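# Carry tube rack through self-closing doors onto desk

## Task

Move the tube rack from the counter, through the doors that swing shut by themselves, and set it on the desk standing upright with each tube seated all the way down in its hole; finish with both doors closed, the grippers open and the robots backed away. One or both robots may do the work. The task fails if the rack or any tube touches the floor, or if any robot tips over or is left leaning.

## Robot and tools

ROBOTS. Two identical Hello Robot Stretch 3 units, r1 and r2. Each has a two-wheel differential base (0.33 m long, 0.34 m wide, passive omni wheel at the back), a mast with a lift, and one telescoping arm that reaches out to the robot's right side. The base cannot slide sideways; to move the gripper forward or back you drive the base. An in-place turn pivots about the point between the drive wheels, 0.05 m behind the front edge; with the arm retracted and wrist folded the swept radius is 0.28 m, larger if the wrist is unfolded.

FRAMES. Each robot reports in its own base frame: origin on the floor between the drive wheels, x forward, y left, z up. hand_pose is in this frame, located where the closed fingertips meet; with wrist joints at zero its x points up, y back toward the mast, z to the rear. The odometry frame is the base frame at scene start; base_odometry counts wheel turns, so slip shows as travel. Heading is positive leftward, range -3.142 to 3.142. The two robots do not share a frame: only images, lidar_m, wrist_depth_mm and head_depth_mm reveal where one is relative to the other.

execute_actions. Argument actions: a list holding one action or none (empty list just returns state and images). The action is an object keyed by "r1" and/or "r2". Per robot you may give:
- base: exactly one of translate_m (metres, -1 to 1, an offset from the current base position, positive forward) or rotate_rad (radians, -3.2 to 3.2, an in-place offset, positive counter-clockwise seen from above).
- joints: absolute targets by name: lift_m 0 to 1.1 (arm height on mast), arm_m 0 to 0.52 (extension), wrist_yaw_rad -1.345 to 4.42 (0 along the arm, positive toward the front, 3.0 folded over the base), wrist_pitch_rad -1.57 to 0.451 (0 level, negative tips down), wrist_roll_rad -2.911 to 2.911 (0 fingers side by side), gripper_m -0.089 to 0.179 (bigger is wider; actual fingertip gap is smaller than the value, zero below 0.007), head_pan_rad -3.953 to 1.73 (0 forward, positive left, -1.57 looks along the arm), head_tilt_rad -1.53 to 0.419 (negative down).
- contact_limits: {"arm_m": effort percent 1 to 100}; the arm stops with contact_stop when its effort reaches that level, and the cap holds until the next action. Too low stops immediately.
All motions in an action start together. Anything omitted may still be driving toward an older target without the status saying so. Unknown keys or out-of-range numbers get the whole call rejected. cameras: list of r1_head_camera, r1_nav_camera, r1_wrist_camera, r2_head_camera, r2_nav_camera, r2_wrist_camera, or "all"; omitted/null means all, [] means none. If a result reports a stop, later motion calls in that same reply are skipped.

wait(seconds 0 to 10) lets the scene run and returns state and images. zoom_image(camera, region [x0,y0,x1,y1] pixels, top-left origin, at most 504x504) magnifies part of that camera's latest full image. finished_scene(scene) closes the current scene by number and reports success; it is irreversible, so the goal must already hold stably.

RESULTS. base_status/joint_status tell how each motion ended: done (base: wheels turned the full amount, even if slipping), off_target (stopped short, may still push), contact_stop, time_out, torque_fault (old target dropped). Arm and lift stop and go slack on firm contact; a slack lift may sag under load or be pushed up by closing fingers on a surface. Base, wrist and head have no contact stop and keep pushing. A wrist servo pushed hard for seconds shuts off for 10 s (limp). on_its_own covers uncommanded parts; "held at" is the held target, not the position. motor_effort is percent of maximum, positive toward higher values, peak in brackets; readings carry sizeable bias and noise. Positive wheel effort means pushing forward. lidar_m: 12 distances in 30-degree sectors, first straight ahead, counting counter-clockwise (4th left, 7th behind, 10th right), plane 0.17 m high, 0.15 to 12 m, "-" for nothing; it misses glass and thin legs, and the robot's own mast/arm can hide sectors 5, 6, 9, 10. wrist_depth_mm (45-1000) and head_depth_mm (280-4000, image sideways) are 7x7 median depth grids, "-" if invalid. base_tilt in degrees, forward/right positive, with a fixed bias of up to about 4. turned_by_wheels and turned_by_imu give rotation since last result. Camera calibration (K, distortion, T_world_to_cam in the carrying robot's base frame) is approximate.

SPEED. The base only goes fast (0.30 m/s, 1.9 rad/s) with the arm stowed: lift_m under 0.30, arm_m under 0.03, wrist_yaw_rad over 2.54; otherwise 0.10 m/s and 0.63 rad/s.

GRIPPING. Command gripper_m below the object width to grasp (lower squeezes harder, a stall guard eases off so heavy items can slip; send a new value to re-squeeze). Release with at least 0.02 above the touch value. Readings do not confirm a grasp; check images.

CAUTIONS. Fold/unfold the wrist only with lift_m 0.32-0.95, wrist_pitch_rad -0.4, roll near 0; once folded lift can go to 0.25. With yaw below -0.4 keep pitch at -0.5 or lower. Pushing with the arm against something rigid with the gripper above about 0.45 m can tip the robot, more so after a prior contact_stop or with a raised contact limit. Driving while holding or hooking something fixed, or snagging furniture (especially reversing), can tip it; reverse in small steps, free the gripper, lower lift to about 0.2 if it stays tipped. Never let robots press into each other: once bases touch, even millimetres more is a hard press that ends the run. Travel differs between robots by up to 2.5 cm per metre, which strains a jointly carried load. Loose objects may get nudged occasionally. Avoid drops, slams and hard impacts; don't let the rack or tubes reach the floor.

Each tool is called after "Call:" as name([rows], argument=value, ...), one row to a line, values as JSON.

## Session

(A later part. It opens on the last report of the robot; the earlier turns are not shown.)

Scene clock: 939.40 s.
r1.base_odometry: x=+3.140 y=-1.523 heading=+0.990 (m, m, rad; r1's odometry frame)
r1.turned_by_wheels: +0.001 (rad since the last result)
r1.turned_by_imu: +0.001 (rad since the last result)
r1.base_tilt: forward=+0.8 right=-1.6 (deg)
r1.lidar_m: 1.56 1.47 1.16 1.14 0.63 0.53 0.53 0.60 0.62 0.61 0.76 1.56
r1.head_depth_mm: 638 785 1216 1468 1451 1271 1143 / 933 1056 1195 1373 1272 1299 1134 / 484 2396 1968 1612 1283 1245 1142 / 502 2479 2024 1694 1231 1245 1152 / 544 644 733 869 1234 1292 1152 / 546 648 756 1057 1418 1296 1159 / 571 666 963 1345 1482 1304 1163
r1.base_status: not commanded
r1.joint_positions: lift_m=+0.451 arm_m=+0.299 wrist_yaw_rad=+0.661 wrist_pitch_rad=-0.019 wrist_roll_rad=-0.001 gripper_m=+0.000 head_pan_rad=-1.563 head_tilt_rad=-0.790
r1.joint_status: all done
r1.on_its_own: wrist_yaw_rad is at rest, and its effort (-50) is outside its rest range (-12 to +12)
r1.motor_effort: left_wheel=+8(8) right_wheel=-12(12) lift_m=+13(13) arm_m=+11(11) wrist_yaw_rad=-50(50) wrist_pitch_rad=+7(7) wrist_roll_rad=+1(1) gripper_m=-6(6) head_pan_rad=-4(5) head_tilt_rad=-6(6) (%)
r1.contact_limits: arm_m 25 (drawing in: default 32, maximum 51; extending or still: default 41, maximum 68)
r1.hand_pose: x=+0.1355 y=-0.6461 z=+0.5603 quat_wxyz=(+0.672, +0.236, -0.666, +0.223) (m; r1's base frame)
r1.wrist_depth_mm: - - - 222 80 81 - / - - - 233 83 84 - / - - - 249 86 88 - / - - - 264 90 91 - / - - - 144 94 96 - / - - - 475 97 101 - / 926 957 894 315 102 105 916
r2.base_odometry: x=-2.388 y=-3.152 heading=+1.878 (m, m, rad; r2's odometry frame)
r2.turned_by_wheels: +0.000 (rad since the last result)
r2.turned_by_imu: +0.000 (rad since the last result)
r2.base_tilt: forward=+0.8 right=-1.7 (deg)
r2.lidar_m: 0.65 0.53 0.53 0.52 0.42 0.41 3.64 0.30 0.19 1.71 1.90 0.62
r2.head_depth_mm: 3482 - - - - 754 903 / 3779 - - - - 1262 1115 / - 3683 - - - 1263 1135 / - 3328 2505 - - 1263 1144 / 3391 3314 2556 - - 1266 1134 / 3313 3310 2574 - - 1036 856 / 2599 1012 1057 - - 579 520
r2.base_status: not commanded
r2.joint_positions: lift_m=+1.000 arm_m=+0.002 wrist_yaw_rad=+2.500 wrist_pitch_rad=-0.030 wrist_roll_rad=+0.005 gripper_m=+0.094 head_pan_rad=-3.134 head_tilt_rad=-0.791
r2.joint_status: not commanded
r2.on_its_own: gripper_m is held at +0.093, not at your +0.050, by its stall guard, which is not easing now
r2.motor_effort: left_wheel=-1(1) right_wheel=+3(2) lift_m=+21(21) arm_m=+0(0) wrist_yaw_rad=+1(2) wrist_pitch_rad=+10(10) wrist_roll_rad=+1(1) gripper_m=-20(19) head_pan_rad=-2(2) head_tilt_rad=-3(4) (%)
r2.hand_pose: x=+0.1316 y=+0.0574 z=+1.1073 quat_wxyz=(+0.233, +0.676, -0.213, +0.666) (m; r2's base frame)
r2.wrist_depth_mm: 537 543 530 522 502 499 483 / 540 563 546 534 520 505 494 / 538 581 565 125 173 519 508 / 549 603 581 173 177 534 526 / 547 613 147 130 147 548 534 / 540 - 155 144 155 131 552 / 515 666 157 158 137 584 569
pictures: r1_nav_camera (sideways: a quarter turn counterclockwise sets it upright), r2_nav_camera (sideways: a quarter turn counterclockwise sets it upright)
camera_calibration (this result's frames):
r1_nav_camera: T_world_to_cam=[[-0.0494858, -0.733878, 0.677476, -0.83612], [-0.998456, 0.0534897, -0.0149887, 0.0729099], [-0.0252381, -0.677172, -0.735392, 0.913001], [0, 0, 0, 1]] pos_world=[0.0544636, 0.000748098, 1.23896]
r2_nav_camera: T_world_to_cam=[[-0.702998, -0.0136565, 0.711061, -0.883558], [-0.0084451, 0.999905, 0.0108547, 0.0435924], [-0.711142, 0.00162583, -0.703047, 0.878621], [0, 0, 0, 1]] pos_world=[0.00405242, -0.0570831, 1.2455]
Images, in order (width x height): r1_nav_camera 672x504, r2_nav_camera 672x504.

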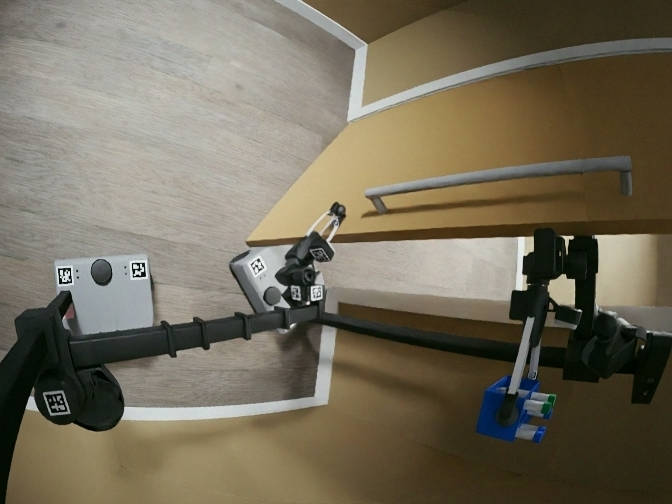

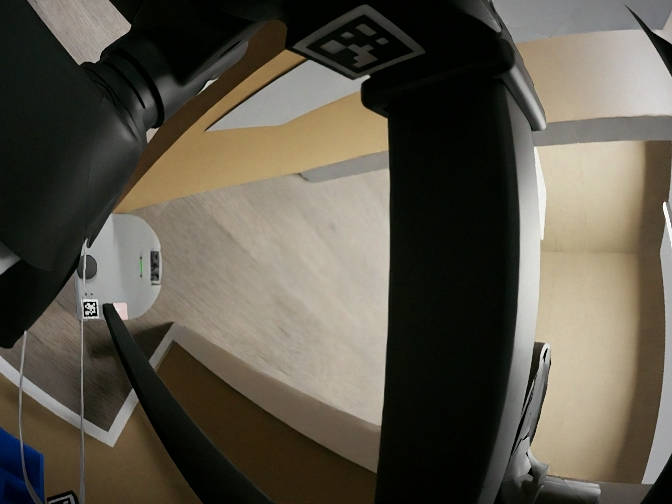

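Call:
execute_actions([
  {"r1":{"joints":{"arm_m":0.18,"wrist_yaw_rad":0.1}}},
], cameras=[])

Call:
execute_actions([
  {"r1":{"joints":{"arm_m":0.36},"contact_limits":{"arm_m":25}}},
], cameras=["r1_nav_camera","r1_wrist_camera"])

Scene clock: 947.97 s.
r1.base_odometry: x=+3.140 y=-1.523 heading=+0.990 (m, m, rad; r1's odometry frame)
r1.turned_by_wheels: -0.001 (rad since the last result)
r1.turned_by_imu: -0.002 (rad since the last result)
r1.base_tilt: forward=+0.8 right=-1.5 (deg)
r1.lidar_m: 1.56 1.47 1.16 1.14 0.63 0.53 0.53 0.60 0.63 0.61 0.76 1.56
r1.head_depth_mm: 640 787 1215 1470 1441 1275 1141 / 933 1058 1190 1390 1273 1297 1128 / 483 2375 1959 1624 1301 - 1146 / 502 2484 1994 1691 1279 1263 1147 / 552 644 740 895 1177 1289 1156 / 544 649 753 1055 1421 1296 1153 / 581 664 955 1345 1481 1302 1164
r1.base_status: not commanded
r1.joint_positions: lift_m=+0.451 arm_m=+0.180 wrist_yaw_rad=+0.102 wrist_pitch_rad=-0.018 wrist_roll_rad=-0.001 gripper_m=+0.000 head_pan_rad=-1.564 head_tilt_rad=-0.791
r1.joint_status: all done
r1.motor_effort: left_wheel=-1(20) right_wheel=+1(28) lift_m=+13(14) arm_m=-6(8) wrist_yaw_rad=-1(86) wrist_pitch_rad=+7(7) wrist_roll_rad=+1(1) gripper_m=-2(14) head_pan_rad=-4(5) head_tilt_rad=-5(7) (%)
r1.hand_pose: x=+0.0046 y=-0.5798 z=+0.5605 quat_wxyz=(+0.707, +0.043, -0.705, +0.029) (m; r1's base frame)
r1.wrist_depth_mm: 827 227 188 - - 550 281 / 862 251 194 - - 560 288 / 914 278 200 - - 572 301 / 950 315 206 - - 614 316 / - 362 210 - - 629 558 / - 430 218 - 706 649 585 / 946 541 235 930 834 679 611
r2.base_odometry: x=-2.388 y=-3.152 heading=+1.878 (m, m, rad; r2's odometry frame)
r2.turned_by_wheels: +0.000 (rad since the last result)
r2.turned_by_imu: +0.000 (rad since the last result)
r2.base_tilt: forward=+1.0 right=-1.7 (deg)
r2.lidar_m: 0.66 0.53 0.53 0.52 0.42 0.41 3.65 0.30 0.19 1.71 1.89 0.62
r2.head_depth_mm: 3496 - - - - 754 905 / 3785 - - - - 1264 1110 / - 3704 - - - 1264 1134 / - 3339 2501 - - 1262 1149 / 3332 3331 2554 - - 1269 1135 / 3277 3339 2572 - - 1031 855 / 2593 1010 1055 - - 582 519
r2.base_status: not commanded
r2.joint_positions: lift_m=+1.000 arm_m=+0.002 wrist_yaw_rad=+2.500 wrist_pitch_rad=-0.030 wrist_roll_rad=+0.005 gripper_m=+0.094 head_pan_rad=-3.134 head_tilt_rad=-0.791
r2.joint_status: not commanded
r2.on_its_own: gripper_m is held at +0.093, not at your +0.050, by its stall guard, which is not easing now
r2.motor_effort: left_wheel=-2(3) right_wheel=+2(4) lift_m=+21(21) arm_m=+0(0) wrist_yaw_rad=+0(0) wrist_pitch_rad=+10(10) wrist_roll_rad=+1(1) gripper_m=-19(19) head_pan_rad=-3(3) head_tilt_rad=-3(4) (%)
r2.hand_pose: x=+0.1316 y=+0.0574 z=+1.1073 quat_wxyz=(+0.233, +0.676, -0.213, +0.666) (m; r2's base frame)
r2.wrist_depth_mm: 538 545 533 518 504 492 481 / 543 565 552 539 520 510 497 / 549 583 569 125 173 515 512 / 548 607 576 173 177 538 528 / 545 616 148 131 147 539 545 / 535 - 155 144 154 131 555 / 524 664 158 157 138 583 571
pictures: none
No camera images: the call's "cameras" was empty. Leave "cameras" out to get every camera's image.

Scene clock: 950.53 s.
r1.base_odometry: x=+3.140 y=-1.523 heading=+0.990 (m, m, rad; r1's odometry frame)
r1.turned_by_wheels: +0.000 (rad since the last result)
r1.turned_by_imu: -0.001 (rad since the last result)
r1.base_tilt: forward=+0.8 right=-1.4 (deg)
r1.lidar_m: 1.56 1.47 1.16 1.14 0.63 0.53 0.53 0.60 0.63 0.61 0.75 1.57
r1.head_depth_mm: 640 788 1217 1464 1446 1272 1142 / 935 1058 1188 1388 1283 1297 1131 / 482 2374 1951 1652 1224 1241 1147 / 503 2485 2007 1727 1233 1250 1150 / 552 646 739 897 1174 1292 1155 / 544 648 755 1056 1423 1299 1151 / 580 665 957 1344 1484 1299 1162
r1.base_status: not commanded
r1.joint_positions: lift_m=+0.451 arm_m=+0.360 wrist_yaw_rad=+0.102 wrist_pitch_rad=-0.018 wrist_roll_rad=-0.001 gripper_m=+0.000 head_pan_rad=-1.564 head_tilt_rad=-0.791
r1.joint_status: all done
r1.motor_effort: left_wheel=-1(1) right_wheel=+1(1) lift_m=+14(13) arm_m=+5(4) wrist_yaw_rad=-1(2) wrist_pitch_rad=+7(7) wrist_roll_rad=+1(1) gripper_m=-3(2) head_pan_rad=-4(4) head_tilt_rad=-6(5) (%)
r1.contact_limits: arm_m 25 (drawing in: default 32, maximum 51; extending or still: default 41, maximum 68)
r1.hand_pose: x=+0.0045 y=-0.7591 z=+0.5605 quat_wxyz=(+0.707, +0.043, -0.705, +0.029) (m; r1's base frame)
r1.wrist_depth_mm: - - - - - 390 376 / - - - - - 405 388 / 833 - - - - 421 398 / 815 - - - - 435 413 / 866 - - - - 456 428 / 843 - - - - 463 442 / 481 935 916 907 885 487 459
r2.base_odometry: x=-2.388 y=-3.152 heading=+1.878 (m, m, rad; r2's odometry frame)
r2.turned_by_wheels: +0.000 (rad since the last result)
r2.turned_by_imu: +0.000 (rad since the last result)
r2.base_tilt: forward=+1.0 right=-1.7 (deg)
r2.lidar_m: 0.65 0.53 0.53 0.52 0.42 0.41 3.63 0.30 0.19 1.72 1.89 0.62
r2.head_depth_mm: 3489 - - - - 754 901 / 3756 - - - - 1263 1112 / - 3714 - - - 1263 1132 / - 3305 2483 - - 1270 1137 / 3400 3291 2571 - - 1270 1140 / 3275 3335 2557 - - 1038 856 / 2596 1005 1054 - - 580 520
r2.base_status: not commanded
r2.joint_positions: lift_m=+1.000 arm_m=+0.002 wrist_yaw_rad=+2.500 wrist_pitch_rad=-0.030 wrist_roll_rad=+0.005 gripper_m=+0.094 head_pan_rad=-3.134 head_tilt_rad=-0.791
r2.joint_status: not commanded
r2.on_its_own: gripper_m is held at +0.093, not at your +0.050, by its stall guard, which is not easing now
r2.motor_effort: left_wheel=-2(1) right_wheel=+2(2) lift_m=+21(21) arm_m=+0(0) wrist_yaw_rad=+0(1) wrist_pitch_rad=+10(10) wrist_roll_rad=+1(1) gripper_m=-19(20) head_pan_rad=-3(2) head_tilt_rad=-4(3) (%)
r2.hand_pose: x=+0.1316 y=+0.0574 z=+1.1073 quat_wxyz=(+0.233, +0.676, -0.213, +0.666) (m; r2's base frame)
r2.wrist_depth_mm: 535 542 532 522 508 493 482 / 539 560 548 537 524 510 496 / 546 580 564 125 173 519 509 / 550 600 577 173 176 532 524 / 548 618 148 131 147 544 546 / 539 - 155 144 154 131 560 / 520 661 158 159 137 588 575
pictures: r1_nav_camera (sideways: a quarter turn counterclockwise sets it upright), r1_wrist_camera
camera_calibration (this result's frames):
r1_nav_camera: T_world_to_cam=[[-0.0500021, -0.734756, 0.676486, -0.834826], [-0.998418, 0.0542209, -0.0149061, 0.0728021], [-0.0257273, -0.67616, -0.736305, 0.914191], [0, 0, 0, 1]] pos_world=[0.0544635, 0.000798582, 1.23896]
r1_wrist_camera: T_world_to_cam=[[-0.997199, -0.0680153, -0.0311061, -0.0327474], [0.0132634, 0.248494, -0.968543, 0.755788], [0.0736054, -0.966243, -0.246896, -0.43239], [0, 0, 0, 1]] pos_world=[-0.0108538, -0.607829, 0.624239]
Images, in order (width x height): r1_nav_camera 672x504, r1_wrist_camera 644x364.

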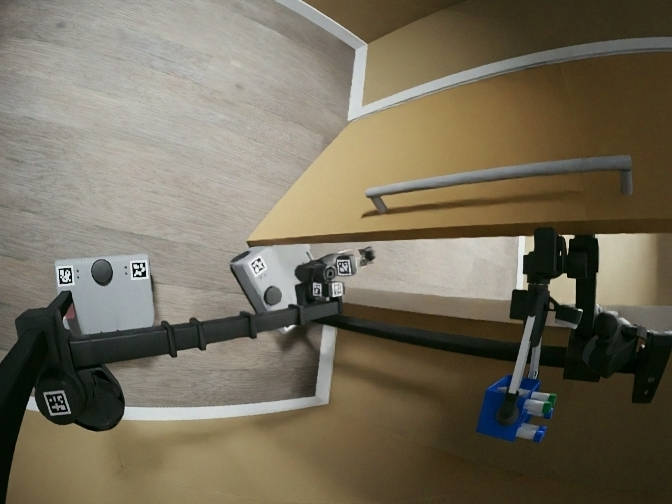

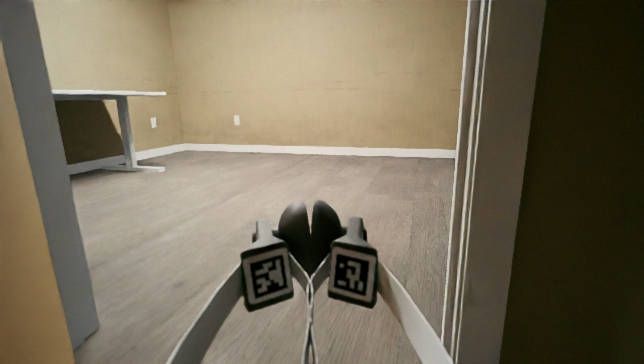

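Call:
execute_actions([
  {"r1":{"base":{"translate_m":0.3},"joints":{"wrist_yaw_rad":0.8,"arm_m":0.25}}},
], cameras=["r1_nav_camera"])

Scene clock: 957.83 s.
r1.base_odometry: x=+3.304 y=-1.272 heading=+0.989 (m, m, rad; r1's odometry frame)
r1.turned_by_wheels: -0.001 (rad since the last result)
r1.turned_by_imu: -0.027 (rad since the last result)
r1.base_tilt: forward=+0.9 right=-1.5 (deg)
r1.lidar_m: 1.26 1.32 1.18 1.11 0.99 0.82 0.82 0.91 0.73 0.40 0.40 1.27
r1.head_depth_mm: 3129 2416 1869 1541 1266 1230 1139 / 3135 2428 1981 1672 1291 1237 1129 / 3205 2492 2005 1685 1506 1280 1146 / 3229 2501 2012 1697 1521 1287 1152 / 3258 2509 2038 1694 1382 1230 1151 / 3245 2513 464 542 1396 1300 1161 / 335 370 993 1639 1455 1299 1162
r1.base_status: done
r1.joint_positions: lift_m=+0.451 arm_m=+0.250 wrist_yaw_rad=+0.679 wrist_pitch_rad=-0.021 wrist_roll_rad=+0.000 gripper_m=+0.000 head_pan_rad=-1.564 head_tilt_rad=-0.791
r1.joint_status: wrist_yaw_rad off_target (ended at +0.679, target +0.800); the others done
r1.on_its_own: wrist_yaw_rad is held at +0.729, not at your +0.800, by its stall guard, which is still easing; right_wheel is at rest, and its effort (+19) is outside its rest range (-18 to +18)
r1.motor_effort: left_wheel=-13(26) right_wheel=+19(41) lift_m=+14(13) arm_m=-7(15) wrist_yaw_rad=+41(69) wrist_pitch_rad=+8(7) wrist_roll_rad=+1(1) gripper_m=-6(7) head_pan_rad=-4(5) head_tilt_rad=-6(6) (%)
r1.hand_pose: x=+0.1392 y=-0.5943 z=+0.5599 quat_wxyz=(+0.670, +0.243, -0.664, +0.229) (m; r1's base frame)
r1.wrist_depth_mm: - 84 124 239 - - - / - 85 126 243 - - - / - 86 128 250 - - - / - 87 130 261 - - - / - 88 131 - - - - / - 89 124 301 - - - / - 89 147 281 858 922 880
r2.base_odometry: x=-2.388 y=-3.152 heading=+1.879 (m, m, rad; r2's odometry frame)
r2.turned_by_wheels: +0.000 (rad since the last result)
r2.turned_by_imu: +0.000 (rad since the last result)
r2.base_tilt: forward=+1.0 right=-1.7 (deg)
r2.lidar_m: 0.65 0.53 0.53 0.52 0.42 0.41 3.61 0.71 0.56 0.56 0.73 1.28
r2.head_depth_mm: 3480 - - - - 754 904 / 3773 - - - - 1262 1113 / - 3704 - - - 1269 1131 / - 3289 2491 - - 1270 1146 / 3324 3339 2552 - - 1269 1140 / 3293 3361 2541 - - 1284 1138 / 2597 1015 1076 - - 1235 1140
r2.base_status: not commanded
r2.joint_positions: lift_m=+1.000 arm_m=+0.002 wrist_yaw_rad=+2.500 wrist_pitch_rad=-0.030 wrist_roll_rad=+0.005 gripper_m=+0.094 head_pan_rad=-3.134 head_tilt_rad=-0.791
r2.joint_status: not commanded
r2.on_its_own: gripper_m is held at +0.093, not at your +0.050, by its stall guard, which is not easing now
r2.motor_effort: left_wheel=-1(1) right_wheel=+1(2) lift_m=+21(22) arm_m=+0(0) wrist_yaw_rad=+1(1) wrist_pitch_rad=+10(10) wrist_roll_rad=+1(1) gripper_m=-19(19) head_pan_rad=-2(2) head_tilt_rad=-4(4) (%)
r2.hand_pose: x=+0.1316 y=+0.0574 z=+1.1073 quat_wxyz=(+0.233, +0.676, -0.213, +0.666) (m; r2's base frame)
r2.wrist_depth_mm: 537 544 531 524 503 495 485 / 541 567 547 536 521 511 496 / 544 580 569 125 173 515 513 / 541 598 579 173 176 539 523 / 545 622 148 131 146 546 539 / 543 - 155 144 154 131 553 / 517 661 157 159 137 587 566
pictures: r1_nav_camera (sideways: a quarter turn counterclockwise sets it upright)
camera_calibration (this result's frames):
r1_nav_camera: T_world_to_cam=[[-0.0500019, -0.734758, 0.676483, -0.834823], [-0.998418, 0.0542207, -0.014906, 0.0728019], [-0.0257271, -0.676158, -0.736307, 0.914193], [0, 0, 0, 1]] pos_world=[0.0544635, 0.00079877, 1.23896]
Images, in order (width x height): r1_nav_camera 672x504.

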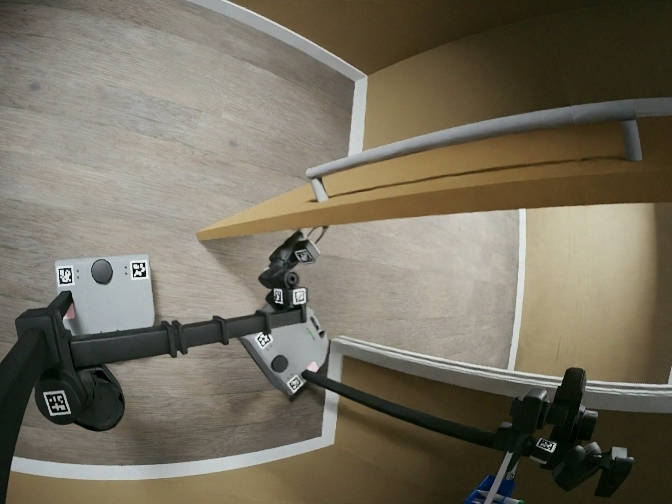

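Call:
execute_actions([
  {"r1":{"base":{"translate_m":0.25},"joints":{"wrist_yaw_rad":0.8,"arm_m":0.2}}},
], cameras=["r1_nav_camera","r2_nav_camera"])

Scene clock: 964.13 s.
r1.base_odometry: x=+3.442 y=-1.064 heading=+0.988 (m, m, rad; r1's odometry frame)
r1.turned_by_wheels: -0.001 (rad since the last result)
r1.turned_by_imu: -0.013 (rad since the last result)
r1.base_tilt: forward=+0.8 right=-1.4 (deg)
r1.lidar_m: 1.02 1.14 1.13 1.13 1.15 1.07 1.06 0.89 0.89 0.66 0.36 1.03
r1.head_depth_mm: 3112 2429 1977 1675 1394 1272 1139 / 3137 2443 1978 1676 1440 1297 1127 / 3180 2476 1997 1692 1473 1243 1147 / 3213 2482 2021 1700 1492 1267 1154 / 3276 2508 1967 1623 1443 1247 1123 / 1006 932 869 812 758 784 1137 / 613 584 558 534 550 1273 1163
r1.base_status: done
r1.joint_positions: lift_m=+0.451 arm_m=+0.200 wrist_yaw_rad=+0.721 wrist_pitch_rad=-0.025 wrist_roll_rad=-0.001 gripper_m=+0.000 head_pan_rad=-1.564 head_tilt_rad=-0.791
r1.joint_status: wrist_yaw_rad off_target (ended at +0.721, target +0.800); the others done
r1.on_its_own: wrist_yaw_rad is held at +0.749, not at your +0.800, by its stall guard, which is still easing
r1.motor_effort: left_wheel=-8(19) right_wheel=+14(34) lift_m=+13(13) arm_m=-5(13) wrist_yaw_rad=+22(94) wrist_pitch_rad=+9(10) wrist_roll_rad=+1(1) gripper_m=-4(10) head_pan_rad=-4(4) head_tilt_rad=-6(6) (%)
r1.hand_pose: x=+0.1473 y=-0.5372 z=+0.5587 quat_wxyz=(+0.665, +0.258, -0.658, +0.241) (m; r1's base frame)
r1.wrist_depth_mm: 98 110 138 182 267 501 - / 100 113 141 187 282 555 - / 102 115 145 194 294 623 - / 103 118 149 201 311 705 - / 104 120 149 - 334 - - / 107 123 145 - 389 - - / 108 125 169 226 344 855 879
r2.base_odometry: x=-2.388 y=-3.152 heading=+1.879 (m, m, rad; r2's odometry frame)
r2.turned_by_wheels: +0.000 (rad since the last result)
r2.turned_by_imu: +0.000 (rad since the last result)
r2.base_tilt: forward=+0.9 right=-1.6 (deg)
r2.lidar_m: 0.65 0.53 0.53 0.52 0.42 0.41 3.62 0.87 0.83 0.86 0.89 1.29
r2.head_depth_mm: 3516 - - - - 755 901 / 3786 - - - - 1260 1109 / - 3673 - - - 1268 1131 / - 3289 2498 - - 1263 1143 / 3331 3331 2548 - - 1270 1136 / 3296 3369 2552 - - 1286 1136 / 2574 1016 1081 - - 1288 1138
r2.base_status: not commanded
r2.joint_positions: lift_m=+1.000 arm_m=+0.002 wrist_yaw_rad=+2.500 wrist_pitch_rad=-0.030 wrist_roll_rad=+0.005 gripper_m=+0.094 head_pan_rad=-3.134 head_tilt_rad=-0.791
r2.joint_status: not commanded
r2.on_its_own: gripper_m is held at +0.093, not at your +0.050, by its stall guard, which is not easing now
r2.motor_effort: left_wheel=-1(1) right_wheel=+1(1) lift_m=+21(21) arm_m=+0(0) wrist_yaw_rad=+1(1) wrist_pitch_rad=+10(10) wrist_roll_rad=+1(1) gripper_m=-20(19) head_pan_rad=-1(2) head_tilt_rad=-4(4) (%)
r2.hand_pose: x=+0.1316 y=+0.0574 z=+1.1073 quat_wxyz=(+0.233, +0.676, -0.213, +0.666) (m; r2's base frame)
r2.wrist_depth_mm: 538 548 532 518 507 497 485 / 538 565 547 534 520 509 495 / 542 581 563 125 173 521 515 / 547 592 580 173 176 540 526 / 551 622 148 130 147 545 535 / 535 - 155 144 154 131 561 / 519 666 158 158 137 591 566
pictures: r1_nav_camera (sideways: a quarter turn counterclockwise sets it upright), r2_nav_camera (sideways: a quarter turn counterclockwise sets it upright)
camera_calibration (this result's frames):
r1_nav_camera: T_world_to_cam=[[-0.0500018, -0.734758, 0.676483, -0.834823], [-0.998418, 0.0542206, -0.014906, 0.0728019], [-0.025727, -0.676158, -0.736307, 0.914193], [0, 0, 0, 1]] pos_world=[0.0544635, 0.000798775, 1.23896]
r2_nav_camera: T_world_to_cam=[[-0.702998, -0.0136563, 0.711061, -0.883558], [-0.00844486, 0.999905, 0.0108547, 0.0435924], [-0.711142, 0.001626, -0.703047, 0.878621], [0, 0, 0, 1]] pos_world=[0.0040524, -0.0570831, 1.2455]
Images, in order (width x height): r1_nav_camera 672x504, r2_nav_camera 672x504.

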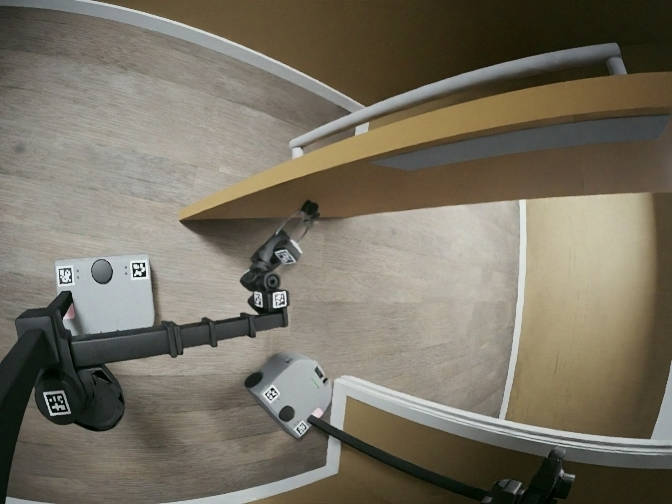

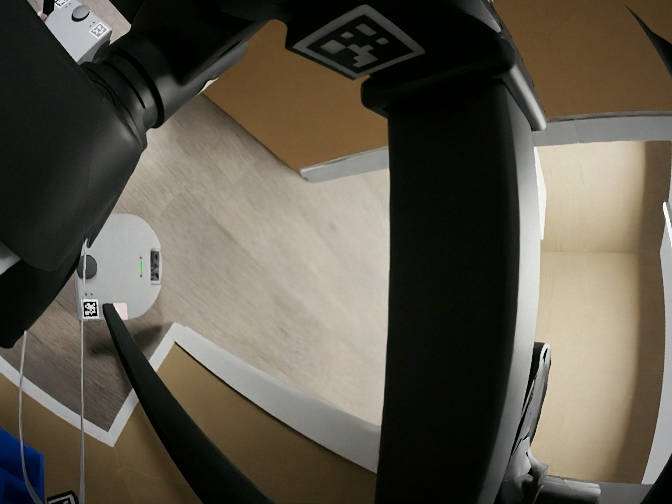

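Call:
execute_actions([
  {"r2":{"base":{"translate_m":-0.38}},"r1":{"base":{"translate_m":0.1}}},
], cameras=["r1_nav_camera","r2_nav_camera"])

Scene clock: 973.63 s.
r1.base_odometry: x=+3.497 y=-0.980 heading=+0.987 (m, m, rad; r1's odometry frame)
r1.turned_by_wheels: -0.001 (rad since the last result)
r1.turned_by_imu: -0.040 (rad since the last result)
r1.base_tilt: forward=+0.8 right=-1.5 (deg)
r1.lidar_m: 0.93 1.01 1.09 1.12 1.22 1.17 1.16 1.26 1.09 0.32 1.17 0.94
r1.head_depth_mm: 3144 2414 1977 1458 1442 1273 1140 / 3153 2437 1999 1562 1455 1295 1125 / 3190 2461 2019 1678 1481 1237 1144 / 3257 2469 2016 1705 1500 1219 1127 / 3266 2266 360 424 586 1269 1156 / - 305 1452 1655 1418 1295 1161 / 1115 1248 432 1649 1480 1302 1167
r1.base_status: done
r1.joint_positions: lift_m=+0.451 arm_m=+0.200 wrist_yaw_rad=+0.242 wrist_pitch_rad=-0.025 wrist_roll_rad=-0.001 gripper_m=+0.000 head_pan_rad=-1.564 head_tilt_rad=-0.791
r1.joint_status: not commanded
r1.on_its_own: wrist_yaw_rad is held at +0.305, not at your +0.800, by its stall guard, which is still easing; right_wheel is at rest, and its effort (+20) is outside its rest range (-18 to +18)
r1.motor_effort: left_wheel=-12(17) right_wheel=+20(29) lift_m=+13(13) arm_m=-4(4) wrist_yaw_rad=+52(59) wrist_pitch_rad=+9(10) wrist_roll_rad=+1(1) gripper_m=-7(7) head_pan_rad=-4(4) head_tilt_rad=-6(6) (%)
r1.hand_pose: x=+0.0398 y=-0.5933 z=+0.5587 quat_wxyz=(+0.704, +0.094, -0.700, +0.076) (m; r1's base frame)
r1.wrist_depth_mm: - 64 107 413 - - - / - 64 107 416 - - - / - 64 108 418 - - - / - 64 108 422 - - - / - 64 109 - - - - / - 64 98 - - - - / - 64 122 442 877 897 643
r2.base_odometry: x=-2.273 y=-3.514 heading=+1.879 (m, m, rad; r2's odometry frame)
r2.turned_by_wheels: +0.000 (rad since the last result)
r2.turned_by_imu: -0.002 (rad since the last result)
r2.base_tilt: forward=+0.9 right=-1.7 (deg)
r2.lidar_m: 0.95 0.78 0.32 0.22 3.12 3.37 3.29 0.68 0.63 0.64 0.82 1.88
r2.head_depth_mm: 3205 - - - - 1244 1130 / 3450 - - - - 1263 1133 / 3799 3692 - - - 1262 1134 / 3756 3302 2488 - - 1261 1146 / 3200 3219 2552 - - 1266 1136 / 2891 3216 2564 - - 1281 1136 / 2694 3039 2572 - - 1208 1141
r2.base_status: done
r2.joint_positions: lift_m=+1.000 arm_m=+0.002 wrist_yaw_rad=+2.500 wrist_pitch_rad=-0.030 wrist_roll_rad=+0.005 gripper_m=+0.094 head_pan_rad=-3.134 head_tilt_rad=-0.791
r2.joint_status: not commanded
r2.on_its_own: gripper_m is held at +0.093, not at your +0.050, by its stall guard, which is not easing now
r2.motor_effort: left_wheel=+0(3) right_wheel=+0(4) lift_m=+21(22) arm_m=+0(0) wrist_yaw_rad=+1(1) wrist_pitch_rad=+10(10) wrist_roll_rad=+1(1) gripper_m=-20(19) head_pan_rad=-3(2) head_tilt_rad=-3(3) (%)
r2.hand_pose: x=+0.1316 y=+0.0574 z=+1.1073 quat_wxyz=(+0.233, +0.676, -0.213, +0.666) (m; r2's base frame)
r2.wrist_depth_mm: 216 309 535 750 721 713 696 / 220 312 548 776 749 725 718 / 227 314 552 126 174 743 736 / 233 317 455 173 177 760 755 / 241 265 147 131 146 769 777 / 247 - 155 144 155 131 796 / 254 294 158 158 137 847 820
pictures: r1_nav_camera (sideways: a quarter turn counterclockwise sets it upright), r2_nav_camera (sideways: a quarter turn counterclockwise sets it upright)
camera_calibration (this result's frames):
r1_nav_camera: T_world_to_cam=[[-0.0500019, -0.734758, 0.676483, -0.834823], [-0.998418, 0.0542207, -0.014906, 0.0728019], [-0.0257271, -0.676158, -0.736307, 0.914193], [0, 0, 0, 1]] pos_world=[0.0544635, 0.000798773, 1.23896]
r2_nav_camera: T_world_to_cam=[[-0.702998, -0.0136565, 0.711061, -0.883558], [-0.0084451, 0.999905, 0.0108547, 0.0435924], [-0.711142, 0.00162583, -0.703047, 0.878621], [0, 0, 0, 1]] pos_world=[0.00405241, -0.0570831, 1.2455]
Images, in order (width x height): r1_nav_camera 672x504, r2_nav_camera 672x504.

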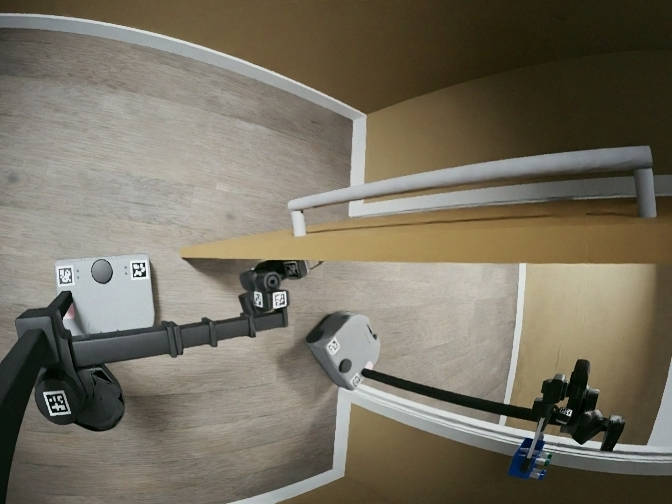

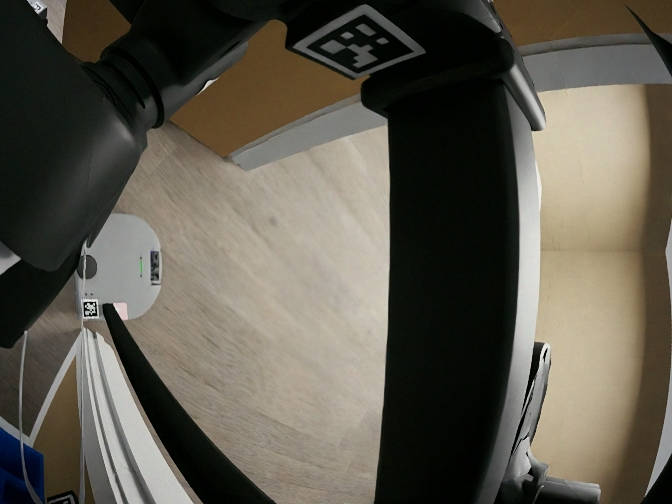

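Call:
execute_actions([
  {"r2":{"base":{"rotate_rad":-0.15},"joints":{"wrist_yaw_rad":2.15}}},
], cameras=[])

Call:
execute_actions([
  {"r2":{"base":{"translate_m":-0.4}}},
], cameras=["r1_nav_camera","r2_nav_camera"])

Scene clock: 979.50 s.
r1.base_odometry: x=+3.497 y=-0.980 heading=+0.988 (m, m, rad; r1's odometry frame)
r1.turned_by_wheels: +0.000 (rad since the last result)
r1.turned_by_imu: -0.001 (rad since the last result)
r1.base_tilt: forward=+0.9 right=-1.4 (deg)
r1.lidar_m: 0.93 1.02 1.08 1.12 1.22 1.17 1.16 1.26 1.09 0.32 1.17 0.94
r1.head_depth_mm: 3129 2419 1983 1470 1441 1274 1137 / 3199 2457 1987 1571 1448 1302 1127 / 3209 2470 2003 1676 1486 1240 1149 / 3210 2485 1966 1640 559 793 1130 / - 298 353 1595 1388 1294 1153 / 1105 1254 1455 1604 1419 1293 1159 / 1093 377 438 1679 1483 1303 1162
r1.base_status: not commanded
r1.joint_positions: lift_m=+0.451 arm_m=+0.200 wrist_yaw_rad=+0.146 wrist_pitch_rad=-0.025 wrist_roll_rad=+0.000 gripper_m=+0.000 head_pan_rad=-1.564 head_tilt_rad=-0.791
r1.joint_status: not commanded
r1.on_its_own: wrist_yaw_rad is held at +0.167, not at your +0.800, by its stall guard, which is not easing now; wrist_yaw_rad is at rest, and its effort (+17) is outside its rest range (-12 to +12)
r1.motor_effort: left_wheel=-6(6) right_wheel=+13(12) lift_m=+13(13) arm_m=-4(4) wrist_yaw_rad=+17(17) wrist_pitch_rad=+9(9) wrist_roll_rad=+1(1) gripper_m=-2(2) head_pan_rad=-4(4) head_tilt_rad=-6(6) (%)
r1.hand_pose: x=+0.0158 y=-0.5980 z=+0.5588 quat_wxyz=(+0.706, +0.061, -0.704, +0.043) (m; r1's base frame)
r1.wrist_depth_mm: - 68 136 - - - - / - 68 135 - - - - / - 67 134 - - - - / - 67 131 - - - - / - 66 114 - - - - / - 66 100 - - - - / - 63 148 864 897 727 639
r2.base_odometry: x=-2.273 y=-3.514 heading=+1.729 (m, m, rad; r2's odometry frame)
r2.turned_by_wheels: -0.150 (rad since the last result)
r2.turned_by_imu: -0.148 (rad since the last result)
r2.base_tilt: forward=+1.0 right=-1.6 (deg)
r2.lidar_m: 1.08 0.80 0.48 0.22 0.25 3.37 3.51 0.74 0.63 0.63 0.72 1.20
r2.head_depth_mm: 3000 - - - - 1244 1129 / 3163 - - - - 1259 1132 / 3430 3670 - - - 1260 1133 / 3617 3288 2484 - - 1262 1141 / 3830 3332 2555 - - 1270 1136 / 3545 3164 2545 - - 1286 1138 / 2925 3243 2575 - - 1262 1138
r2.base_status: done
r2.joint_positions: lift_m=+1.000 arm_m=+0.002 wrist_yaw_rad=+2.153 wrist_pitch_rad=-0.030 wrist_roll_rad=+0.005 gripper_m=+0.094 head_pan_rad=-3.134 head_tilt_rad=-0.791
r2.joint_status: all done
r2.on_its_own: gripper_m is held at +0.093, not at your +0.050, by its stall guard, which is not easing now
r2.motor_effort: left_wheel=+2(5) right_wheel=-3(7) lift_m=+21(21) arm_m=+0(0) wrist_yaw_rad=-2(4) wrist_pitch_rad=+10(10) wrist_roll_rad=+1(1) gripper_m=-19(19) head_pan_rad=-2(2) head_tilt_rad=-4(4) (%)
r2.hand_pose: x=+0.1920 y=-0.0068 z=+1.1073 quat_wxyz=(+0.344, +0.629, -0.327, +0.616) (m; r2's base frame)
r2.wrist_depth_mm: 626 676 742 831 929 - - / 630 691 765 859 974 - - / 646 719 784 126 173 - - / 636 725 784 173 177 - - / 629 729 148 131 147 - - / 572 - 155 144 154 131 - / 518 789 158 158 137 - -
pictures: none
No camera images: the call's "cameras" was empty. Leave "cameras" out to get every camera's image.

Scene clock: 984.43 s.
r1.base_odometry: x=+3.497 y=-0.980 heading=+0.988 (m, m, rad; r1's odometry frame)
r1.turned_by_wheels: +0.000 (rad since the last result)
r1.turned_by_imu: -0.001 (rad since the last result)
r1.base_tilt: forward=+0.7 right=-1.5 (deg)
r1.lidar_m: 0.93 1.02 1.08 1.12 1.22 1.17 1.16 1.26 1.31 0.32 1.17 0.94
r1.head_depth_mm: 2880 2266 1879 1672 1444 1271 1141 / 3125 2444 1750 1674 1449 1291 1127 / 3197 2470 1867 1689 1477 1239 1144 / 3234 2475 1958 1638 559 793 1133 / - 298 353 1592 1390 1291 1157 / 1108 1259 1456 1609 1419 1291 1159 / 1091 377 439 1692 1482 1297 1164
r1.base_status: not commanded
r1.joint_positions: lift_m=+0.451 arm_m=+0.200 wrist_yaw_rad=+0.146 wrist_pitch_rad=-0.025 wrist_roll_rad=+0.000 gripper_m=+0.000 head_pan_rad=-1.564 head_tilt_rad=-0.791
r1.joint_status: not commanded
r1.on_its_own: wrist_yaw_rad is held at +0.167, not at your +0.800, by its stall guard, which is not easing now; wrist_yaw_rad is at rest, and its effort (+17) is outside its rest range (-12 to +12)
r1.motor_effort: left_wheel=-6(6) right_wheel=+12(13) lift_m=+13(13) arm_m=-4(4) wrist_yaw_rad=+17(17) wrist_pitch_rad=+9(9) wrist_roll_rad=+1(1) gripper_m=-3(2) head_pan_rad=-4(4) head_tilt_rad=-6(5) (%)
r1.hand_pose: x=+0.0158 y=-0.5980 z=+0.5588 quat_wxyz=(+0.706, +0.061, -0.704, +0.043) (m; r1's base frame)
r1.wrist_depth_mm: - 68 137 - - - - / - 68 135 - - - - / - 67 133 - - - - / - 67 132 - - - - / - 66 114 - - - - / - 66 99 - 987 933 - / - 63 148 884 878 891 904
r2.base_odometry: x=-2.210 y=-3.909 heading=+1.729 (m, m, rad; r2's odometry frame)
r2.turned_by_wheels: +0.000 (rad since the last result)
r2.turned_by_imu: -0.002 (rad since the last result)
r2.base_tilt: forward=+1.0 right=-1.6 (deg)
r2.lidar_m: 1.36 0.40 0.40 2.09 2.90 3.03 3.16 2.83 0.53 0.53 0.61 1.05
r2.head_depth_mm: 2685 - - - - 1249 1128 / 2856 - - - - 1259 1131 / 3068 3301 - - - 1266 1133 / 3310 3292 2487 - - 1266 1146 / 3548 3309 2573 - - 1268 1137 / 3269 3317 2570 - - 1287 1136 / 2783 2993 2561 - - 1286 1137
r2.base_status: done
r2.joint_positions: lift_m=+1.000 arm_m=+0.002 wrist_yaw_rad=+2.153 wrist_pitch_rad=-0.030 wrist_roll_rad=+0.005 gripper_m=+0.094 head_pan_rad=-3.134 head_tilt_rad=-0.791
r2.joint_status: not commanded
r2.on_its_own: gripper_m is held at +0.093, not at your +0.050, by its stall guard, which is not easing now
r2.motor_effort: left_wheel=+2(4) right_wheel=-2(6) lift_m=+21(21) arm_m=+0(0) wrist_yaw_rad=-2(2) wrist_pitch_rad=+10(10) wrist_roll_rad=+1(1) gripper_m=-19(19) head_pan_rad=-2(1) head_tilt_rad=-4(3) (%)
r2.hand_pose: x=+0.1920 y=-0.0068 z=+1.1073 quat_wxyz=(+0.344, +0.629, -0.327, +0.616) (m; r2's base frame)
r2.wrist_depth_mm: - - 387 - - - - / - - 397 - - - - / - - 411 125 173 - - / - - 414 173 176 - - / - - 147 131 146 - - / - - 155 145 154 131 - / - - 158 158 137 - -
pictures: r1_nav_camera (sideways: a quarter turn counterclockwise sets it upright), r2_nav_camera (sideways: a quarter turn counterclockwise sets it upright)
camera_calibration (this result's frames):
r1_nav_camera: T_world_to_cam=[[-0.0500019, -0.734758, 0.676484, -0.834823], [-0.998418, 0.0542207, -0.014906, 0.0728019], [-0.0257271, -0.676158, -0.736307, 0.914193], [0, 0, 0, 1]] pos_world=[0.0544635, 0.000798766, 1.23896]
r2_nav_camera: T_world_to_cam=[[-0.702998, -0.0136563, 0.711061, -0.883558], [-0.00844486, 0.999905, 0.0108547, 0.0435924], [-0.711142, 0.001626, -0.703047, 0.878621], [0, 0, 0, 1]] pos_world=[0.0040524, -0.0570831, 1.2455]
Images, in order (width x height): r1_nav_camera 672x504, r2_nav_camera 672x504.

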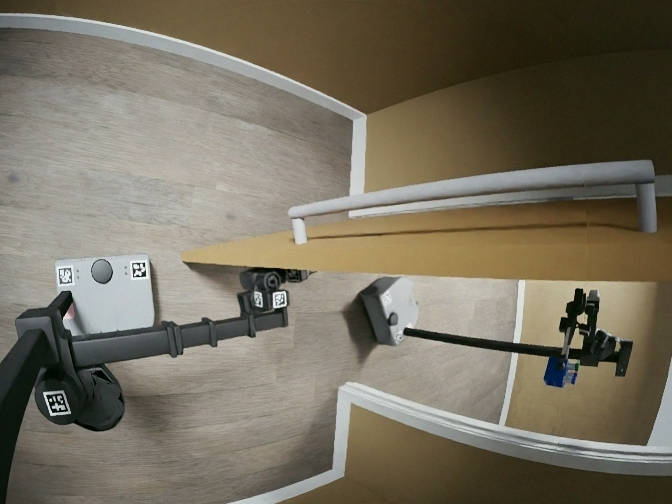

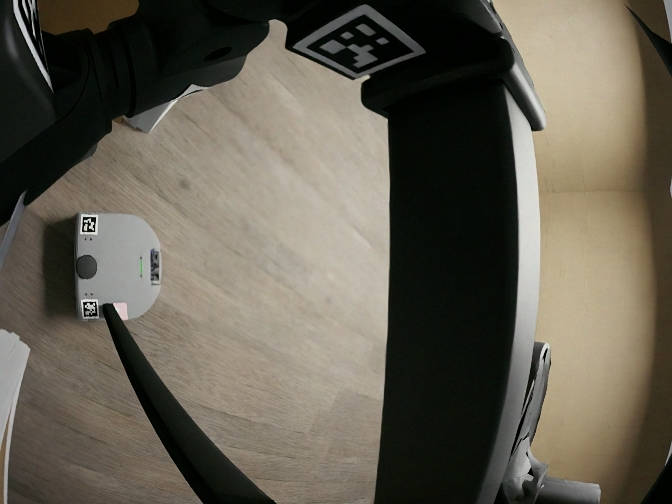

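Clear; continue through.

Call:
execute_actions([
  {"r2":{"base":{"translate_m":-0.8},"joints":{"head_pan_rad":-2.6,"head_tilt_rad":-0.4}}},
], cameras=["r2_nav_camera"])

Call:
execute_actions([
  {"r1":{"base":{"translate_m":-0.3}}},
], cameras=["r1_nav_camera"])

Scene clock: 996.30 s.
r1.base_odometry: x=+3.497 y=-0.980 heading=+0.988 (m, m, rad; r1's odometry frame)
r1.turned_by_wheels: +0.000 (rad since the last result)
r1.turned_by_imu: -0.003 (rad since the last result)
r1.base_tilt: forward=+0.7 right=-1.5 (deg)
r1.lidar_m: 0.93 1.02 1.09 1.12 1.22 1.17 1.16 1.26 1.31 0.32 1.17 0.94
r1.head_depth_mm: 3125 2417 1976 1667 1444 1271 1143 / 3176 2453 1991 1685 1450 1294 1127 / 3081 2361 1999 1676 1488 1242 1145 / 3246 2245 1974 1642 558 791 1137 / - 298 352 1590 1388 1292 1152 / 1104 1258 1451 1599 1420 1293 1158 / 1094 376 439 1682 1487 1302 1160
r1.base_status: not commanded
r1.joint_positions: lift_m=+0.451 arm_m=+0.200 wrist_yaw_rad=+0.146 wrist_pitch_rad=-0.025 wrist_roll_rad=+0.000 gripper_m=+0.000 head_pan_rad=-1.564 head_tilt_rad=-0.791
r1.joint_status: not commanded
r1.on_its_own: wrist_yaw_rad is held at +0.167, not at your +0.800, by its stall guard, which is not easing now; wrist_yaw_rad is at rest, and its effort (+17) is outside its rest range (-12 to +12)
r1.motor_effort: left_wheel=-6(6) right_wheel=+12(13) lift_m=+13(13) arm_m=-4(4) wrist_yaw_rad=+17(17) wrist_pitch_rad=+9(9) wrist_roll_rad=+1(1) gripper_m=-1(2) head_pan_rad=-5(4) head_tilt_rad=-6(6) (%)
r1.hand_pose: x=+0.0158 y=-0.5980 z=+0.5588 quat_wxyz=(+0.706, +0.061, -0.704, +0.043) (m; r1's base frame)
r1.wrist_depth_mm: - 68 136 - - - - / - 67 134 - - - - / - 67 133 - - - - / - 67 132 - - - - / - 66 113 - - - - / - 66 99 - - - - / - 63 149 861 893 880 880
r2.base_odometry: x=-2.084 y=-4.699 heading=+1.729 (m, m, rad; r2's odometry frame)
r2.turned_by_wheels: +0.000 (rad since the last result)
r2.turned_by_imu: -0.004 (rad since the last result)
r2.base_tilt: forward=+1.1 right=-1.7 (deg)
r2.lidar_m: 1.12 1.11 2.42 2.52 2.44 2.36 2.46 2.17 1.90 1.09 0.80 0.78
r2.head_depth_mm: 2609 2822 3075 3229 2347 1916 - / 2477 2664 2885 3078 2338 - - / 2310 2512 2704 2879 2403 - - / 2224 2388 2505 2792 2443 - - / 2127 2280 2415 2608 - - - / 2031 2169 2307 2481 - - - / 1949 2067 2192 1991 - - 1297
r2.base_status: done
r2.joint_positions: lift_m=+1.000 arm_m=+0.002 wrist_yaw_rad=+2.153 wrist_pitch_rad=-0.030 wrist_roll_rad=+0.005 gripper_m=+0.094 head_pan_rad=-2.607 head_tilt_rad=-0.408
r2.joint_status: all done
r2.on_its_own: gripper_m is held at +0.093, not at your +0.050, by its stall guard, which is not easing now
r2.motor_effort: left_wheel=+2(3) right_wheel=-2(7) lift_m=+21(21) arm_m=+1(0) wrist_yaw_rad=-3(1) wrist_pitch_rad=+10(10) wrist_roll_rad=+1(1) gripper_m=-19(19) head_pan_rad=+3(26) head_tilt_rad=+3(20) (%)
r2.hand_pose: x=+0.1920 y=-0.0068 z=+1.1073 quat_wxyz=(+0.344, +0.629, -0.327, +0.616) (m; r2's base frame)
r2.wrist_depth_mm: - - - - - - - / - - - - - - - / - - - 125 173 - - / - - - 173 177 - - / - - 148 130 147 - - / - - 156 144 154 131 - / - - 158 158 137 - -
pictures: r2_nav_camera (sideways: a quarter turn counterclockwise sets it upright)
camera_calibration (this result's frames):
r2_nav_camera: T_world_to_cam=[[-0.328665, -0.204563, 0.922027, -1.16091], [-0.506876, 0.861954, 0.0105546, 0.0470181], [-0.796904, -0.463884, -0.386982, 0.467937], [0, 0, 0, 1]] pos_world=[0.0151839, -0.0609374, 1.25097]
Images, in order (width x height): r2_nav_camera 672x504.

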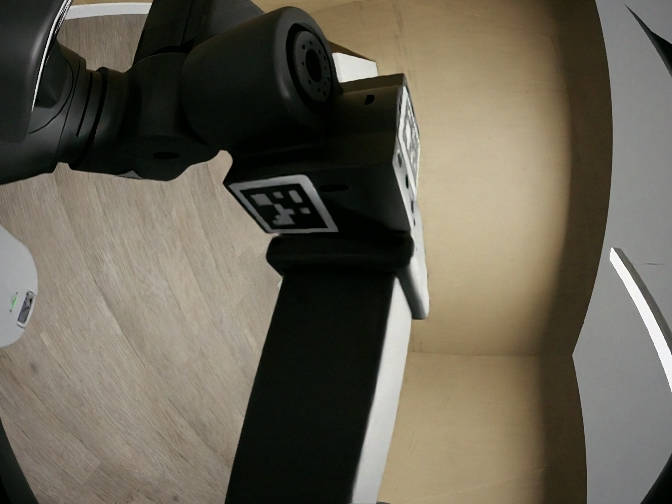

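Scene clock: 1000.33 s.
r1.base_odometry: x=+3.332 y=-1.231 heading=+0.987 (m, m, rad; r1's odometry frame)
r1.turned_by_wheels: +0.000 (rad since the last result)
r1.turned_by_imu: -0.003 (rad since the last result)
r1.base_tilt: forward=+0.7 right=-1.4 (deg)
r1.lidar_m: 1.23 1.34 1.17 1.10 1.08 0.87 0.86 0.94 1.17 0.41 0.66 1.24
r1.head_depth_mm: 3111 2345 1422 1578 1438 1273 1140 / 3156 2443 1998 1674 1454 1300 1123 / 3197 2469 1995 1690 1484 1241 1144 / 3197 2482 2015 1696 792 1145 1146 / 367 409 472 589 839 1252 1155 / 361 454 612 760 1419 1293 1161 / 488 568 527 1642 1485 1306 1164
r1.base_status: done
r1.joint_positions: lift_m=+0.451 arm_m=+0.200 wrist_yaw_rad=+0.155 wrist_pitch_rad=-0.022 wrist_roll_rad=+0.000 gripper_m=+0.000 head_pan_rad=-1.564 head_tilt_rad=-0.791
r1.joint_status: not commanded
r1.on_its_own: wrist_yaw_rad is held at +0.167, not at your +0.800, by its stall guard, which is not easing now
r1.motor_effort: left_wheel=-3(9) right_wheel=+9(9) lift_m=+14(14) arm_m=-4(4) wrist_yaw_rad=+10(17) wrist_pitch_rad=+8(9) wrist_roll_rad=+1(1) gripper_m=-2(2) head_pan_rad=-4(4) head_tilt_rad=-6(6) (%)
r1.hand_pose: x=+0.0181 y=-0.5977 z=+0.5596 quat_wxyz=(+0.706, +0.063, -0.704, +0.047) (m; r1's base frame)
r1.wrist_depth_mm: 112 248 - - - - 650 / 113 226 - - - - 625 / 108 208 - - - - 629 / 104 192 - - - - 617 / 99 178 - - - - 638 / 96 165 998 - - - 648 / 92 154 899 921 883 902 670
r2.base_odometry: x=-2.084 y=-4.699 heading=+1.729 (m, m, rad; r2's odometry frame)
r2.turned_by_wheels: +0.000 (rad since the last result)
r2.turned_by_imu: +0.000 (rad since the last result)
r2.base_tilt: forward=+1.0 right=-1.6 (deg)
r2.lidar_m: 1.12 1.11 2.42 2.51 2.44 2.36 2.46 2.18 1.91 1.09 0.80 0.78
r2.head_depth_mm: 2591 2826 3045 3209 2332 1920 - / 2468 2667 2913 3088 2339 - - / 2343 2505 2715 2910 2378 - - / 2219 2396 2517 2802 2434 - - / 2126 2270 2441 2610 - - - / 2033 2186 2311 2475 - - - / 1951 2067 2193 1986 - - 1302
r2.base_status: not commanded
r2.joint_positions: lift_m=+1.000 arm_m=+0.002 wrist_yaw_rad=+2.153 wrist_pitch_rad=-0.030 wrist_roll_rad=+0.005 gripper_m=+0.094 head_pan_rad=-2.607 head_tilt_rad=-0.408
r2.joint_status: not commanded
r2.on_its_own: gripper_m is held at +0.093, not at your +0.050, by its stall guard, which is not easing now
r2.motor_effort: left_wheel=+2(2) right_wheel=-2(3) lift_m=+21(21) arm_m=+0(0) wrist_yaw_rad=-1(2) wrist_pitch_rad=+10(10) wrist_roll_rad=+1(1) gripper_m=-19(19) head_pan_rad=+3(4) head_tilt_rad=+3(3) (%)
r2.hand_pose: x=+0.1920 y=-0.0068 z=+1.1073 quat_wxyz=(+0.344, +0.629, -0.327, +0.616) (m; r2's base frame)
r2.wrist_depth_mm: - - - - - - - / - - - - - - - / - - - 125 173 - - / - - - 174 176 - - / - - 147 131 147 - - / - - 155 145 155 131 - / - - 158 158 138 - -
pictures: r1_nav_camera (sideways: a quarter turn counterclockwise sets it upright)
camera_calibration (this result's frames):
r1_nav_camera: T_world_to_cam=[[-0.050002, -0.734758, 0.676483, -0.834823], [-0.998418, 0.0542209, -0.014906, 0.0728019], [-0.0257273, -0.676158, -0.736307, 0.914193], [0, 0, 0, 1]] pos_world=[0.0544635, 0.000798758, 1.23896]
Images, in order (width x height): r1_nav_camera 672x504.

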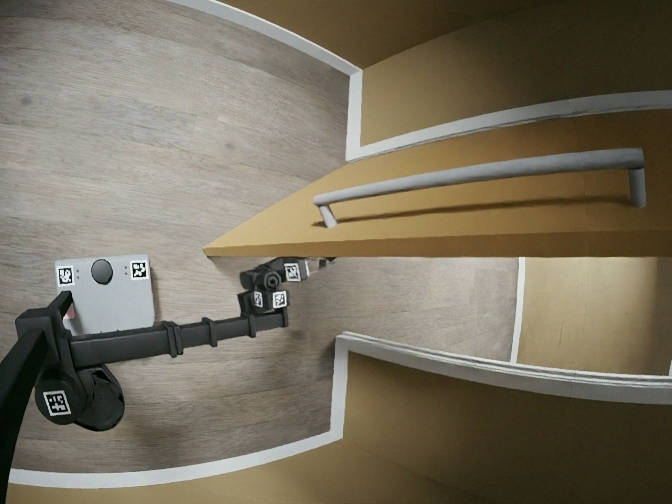

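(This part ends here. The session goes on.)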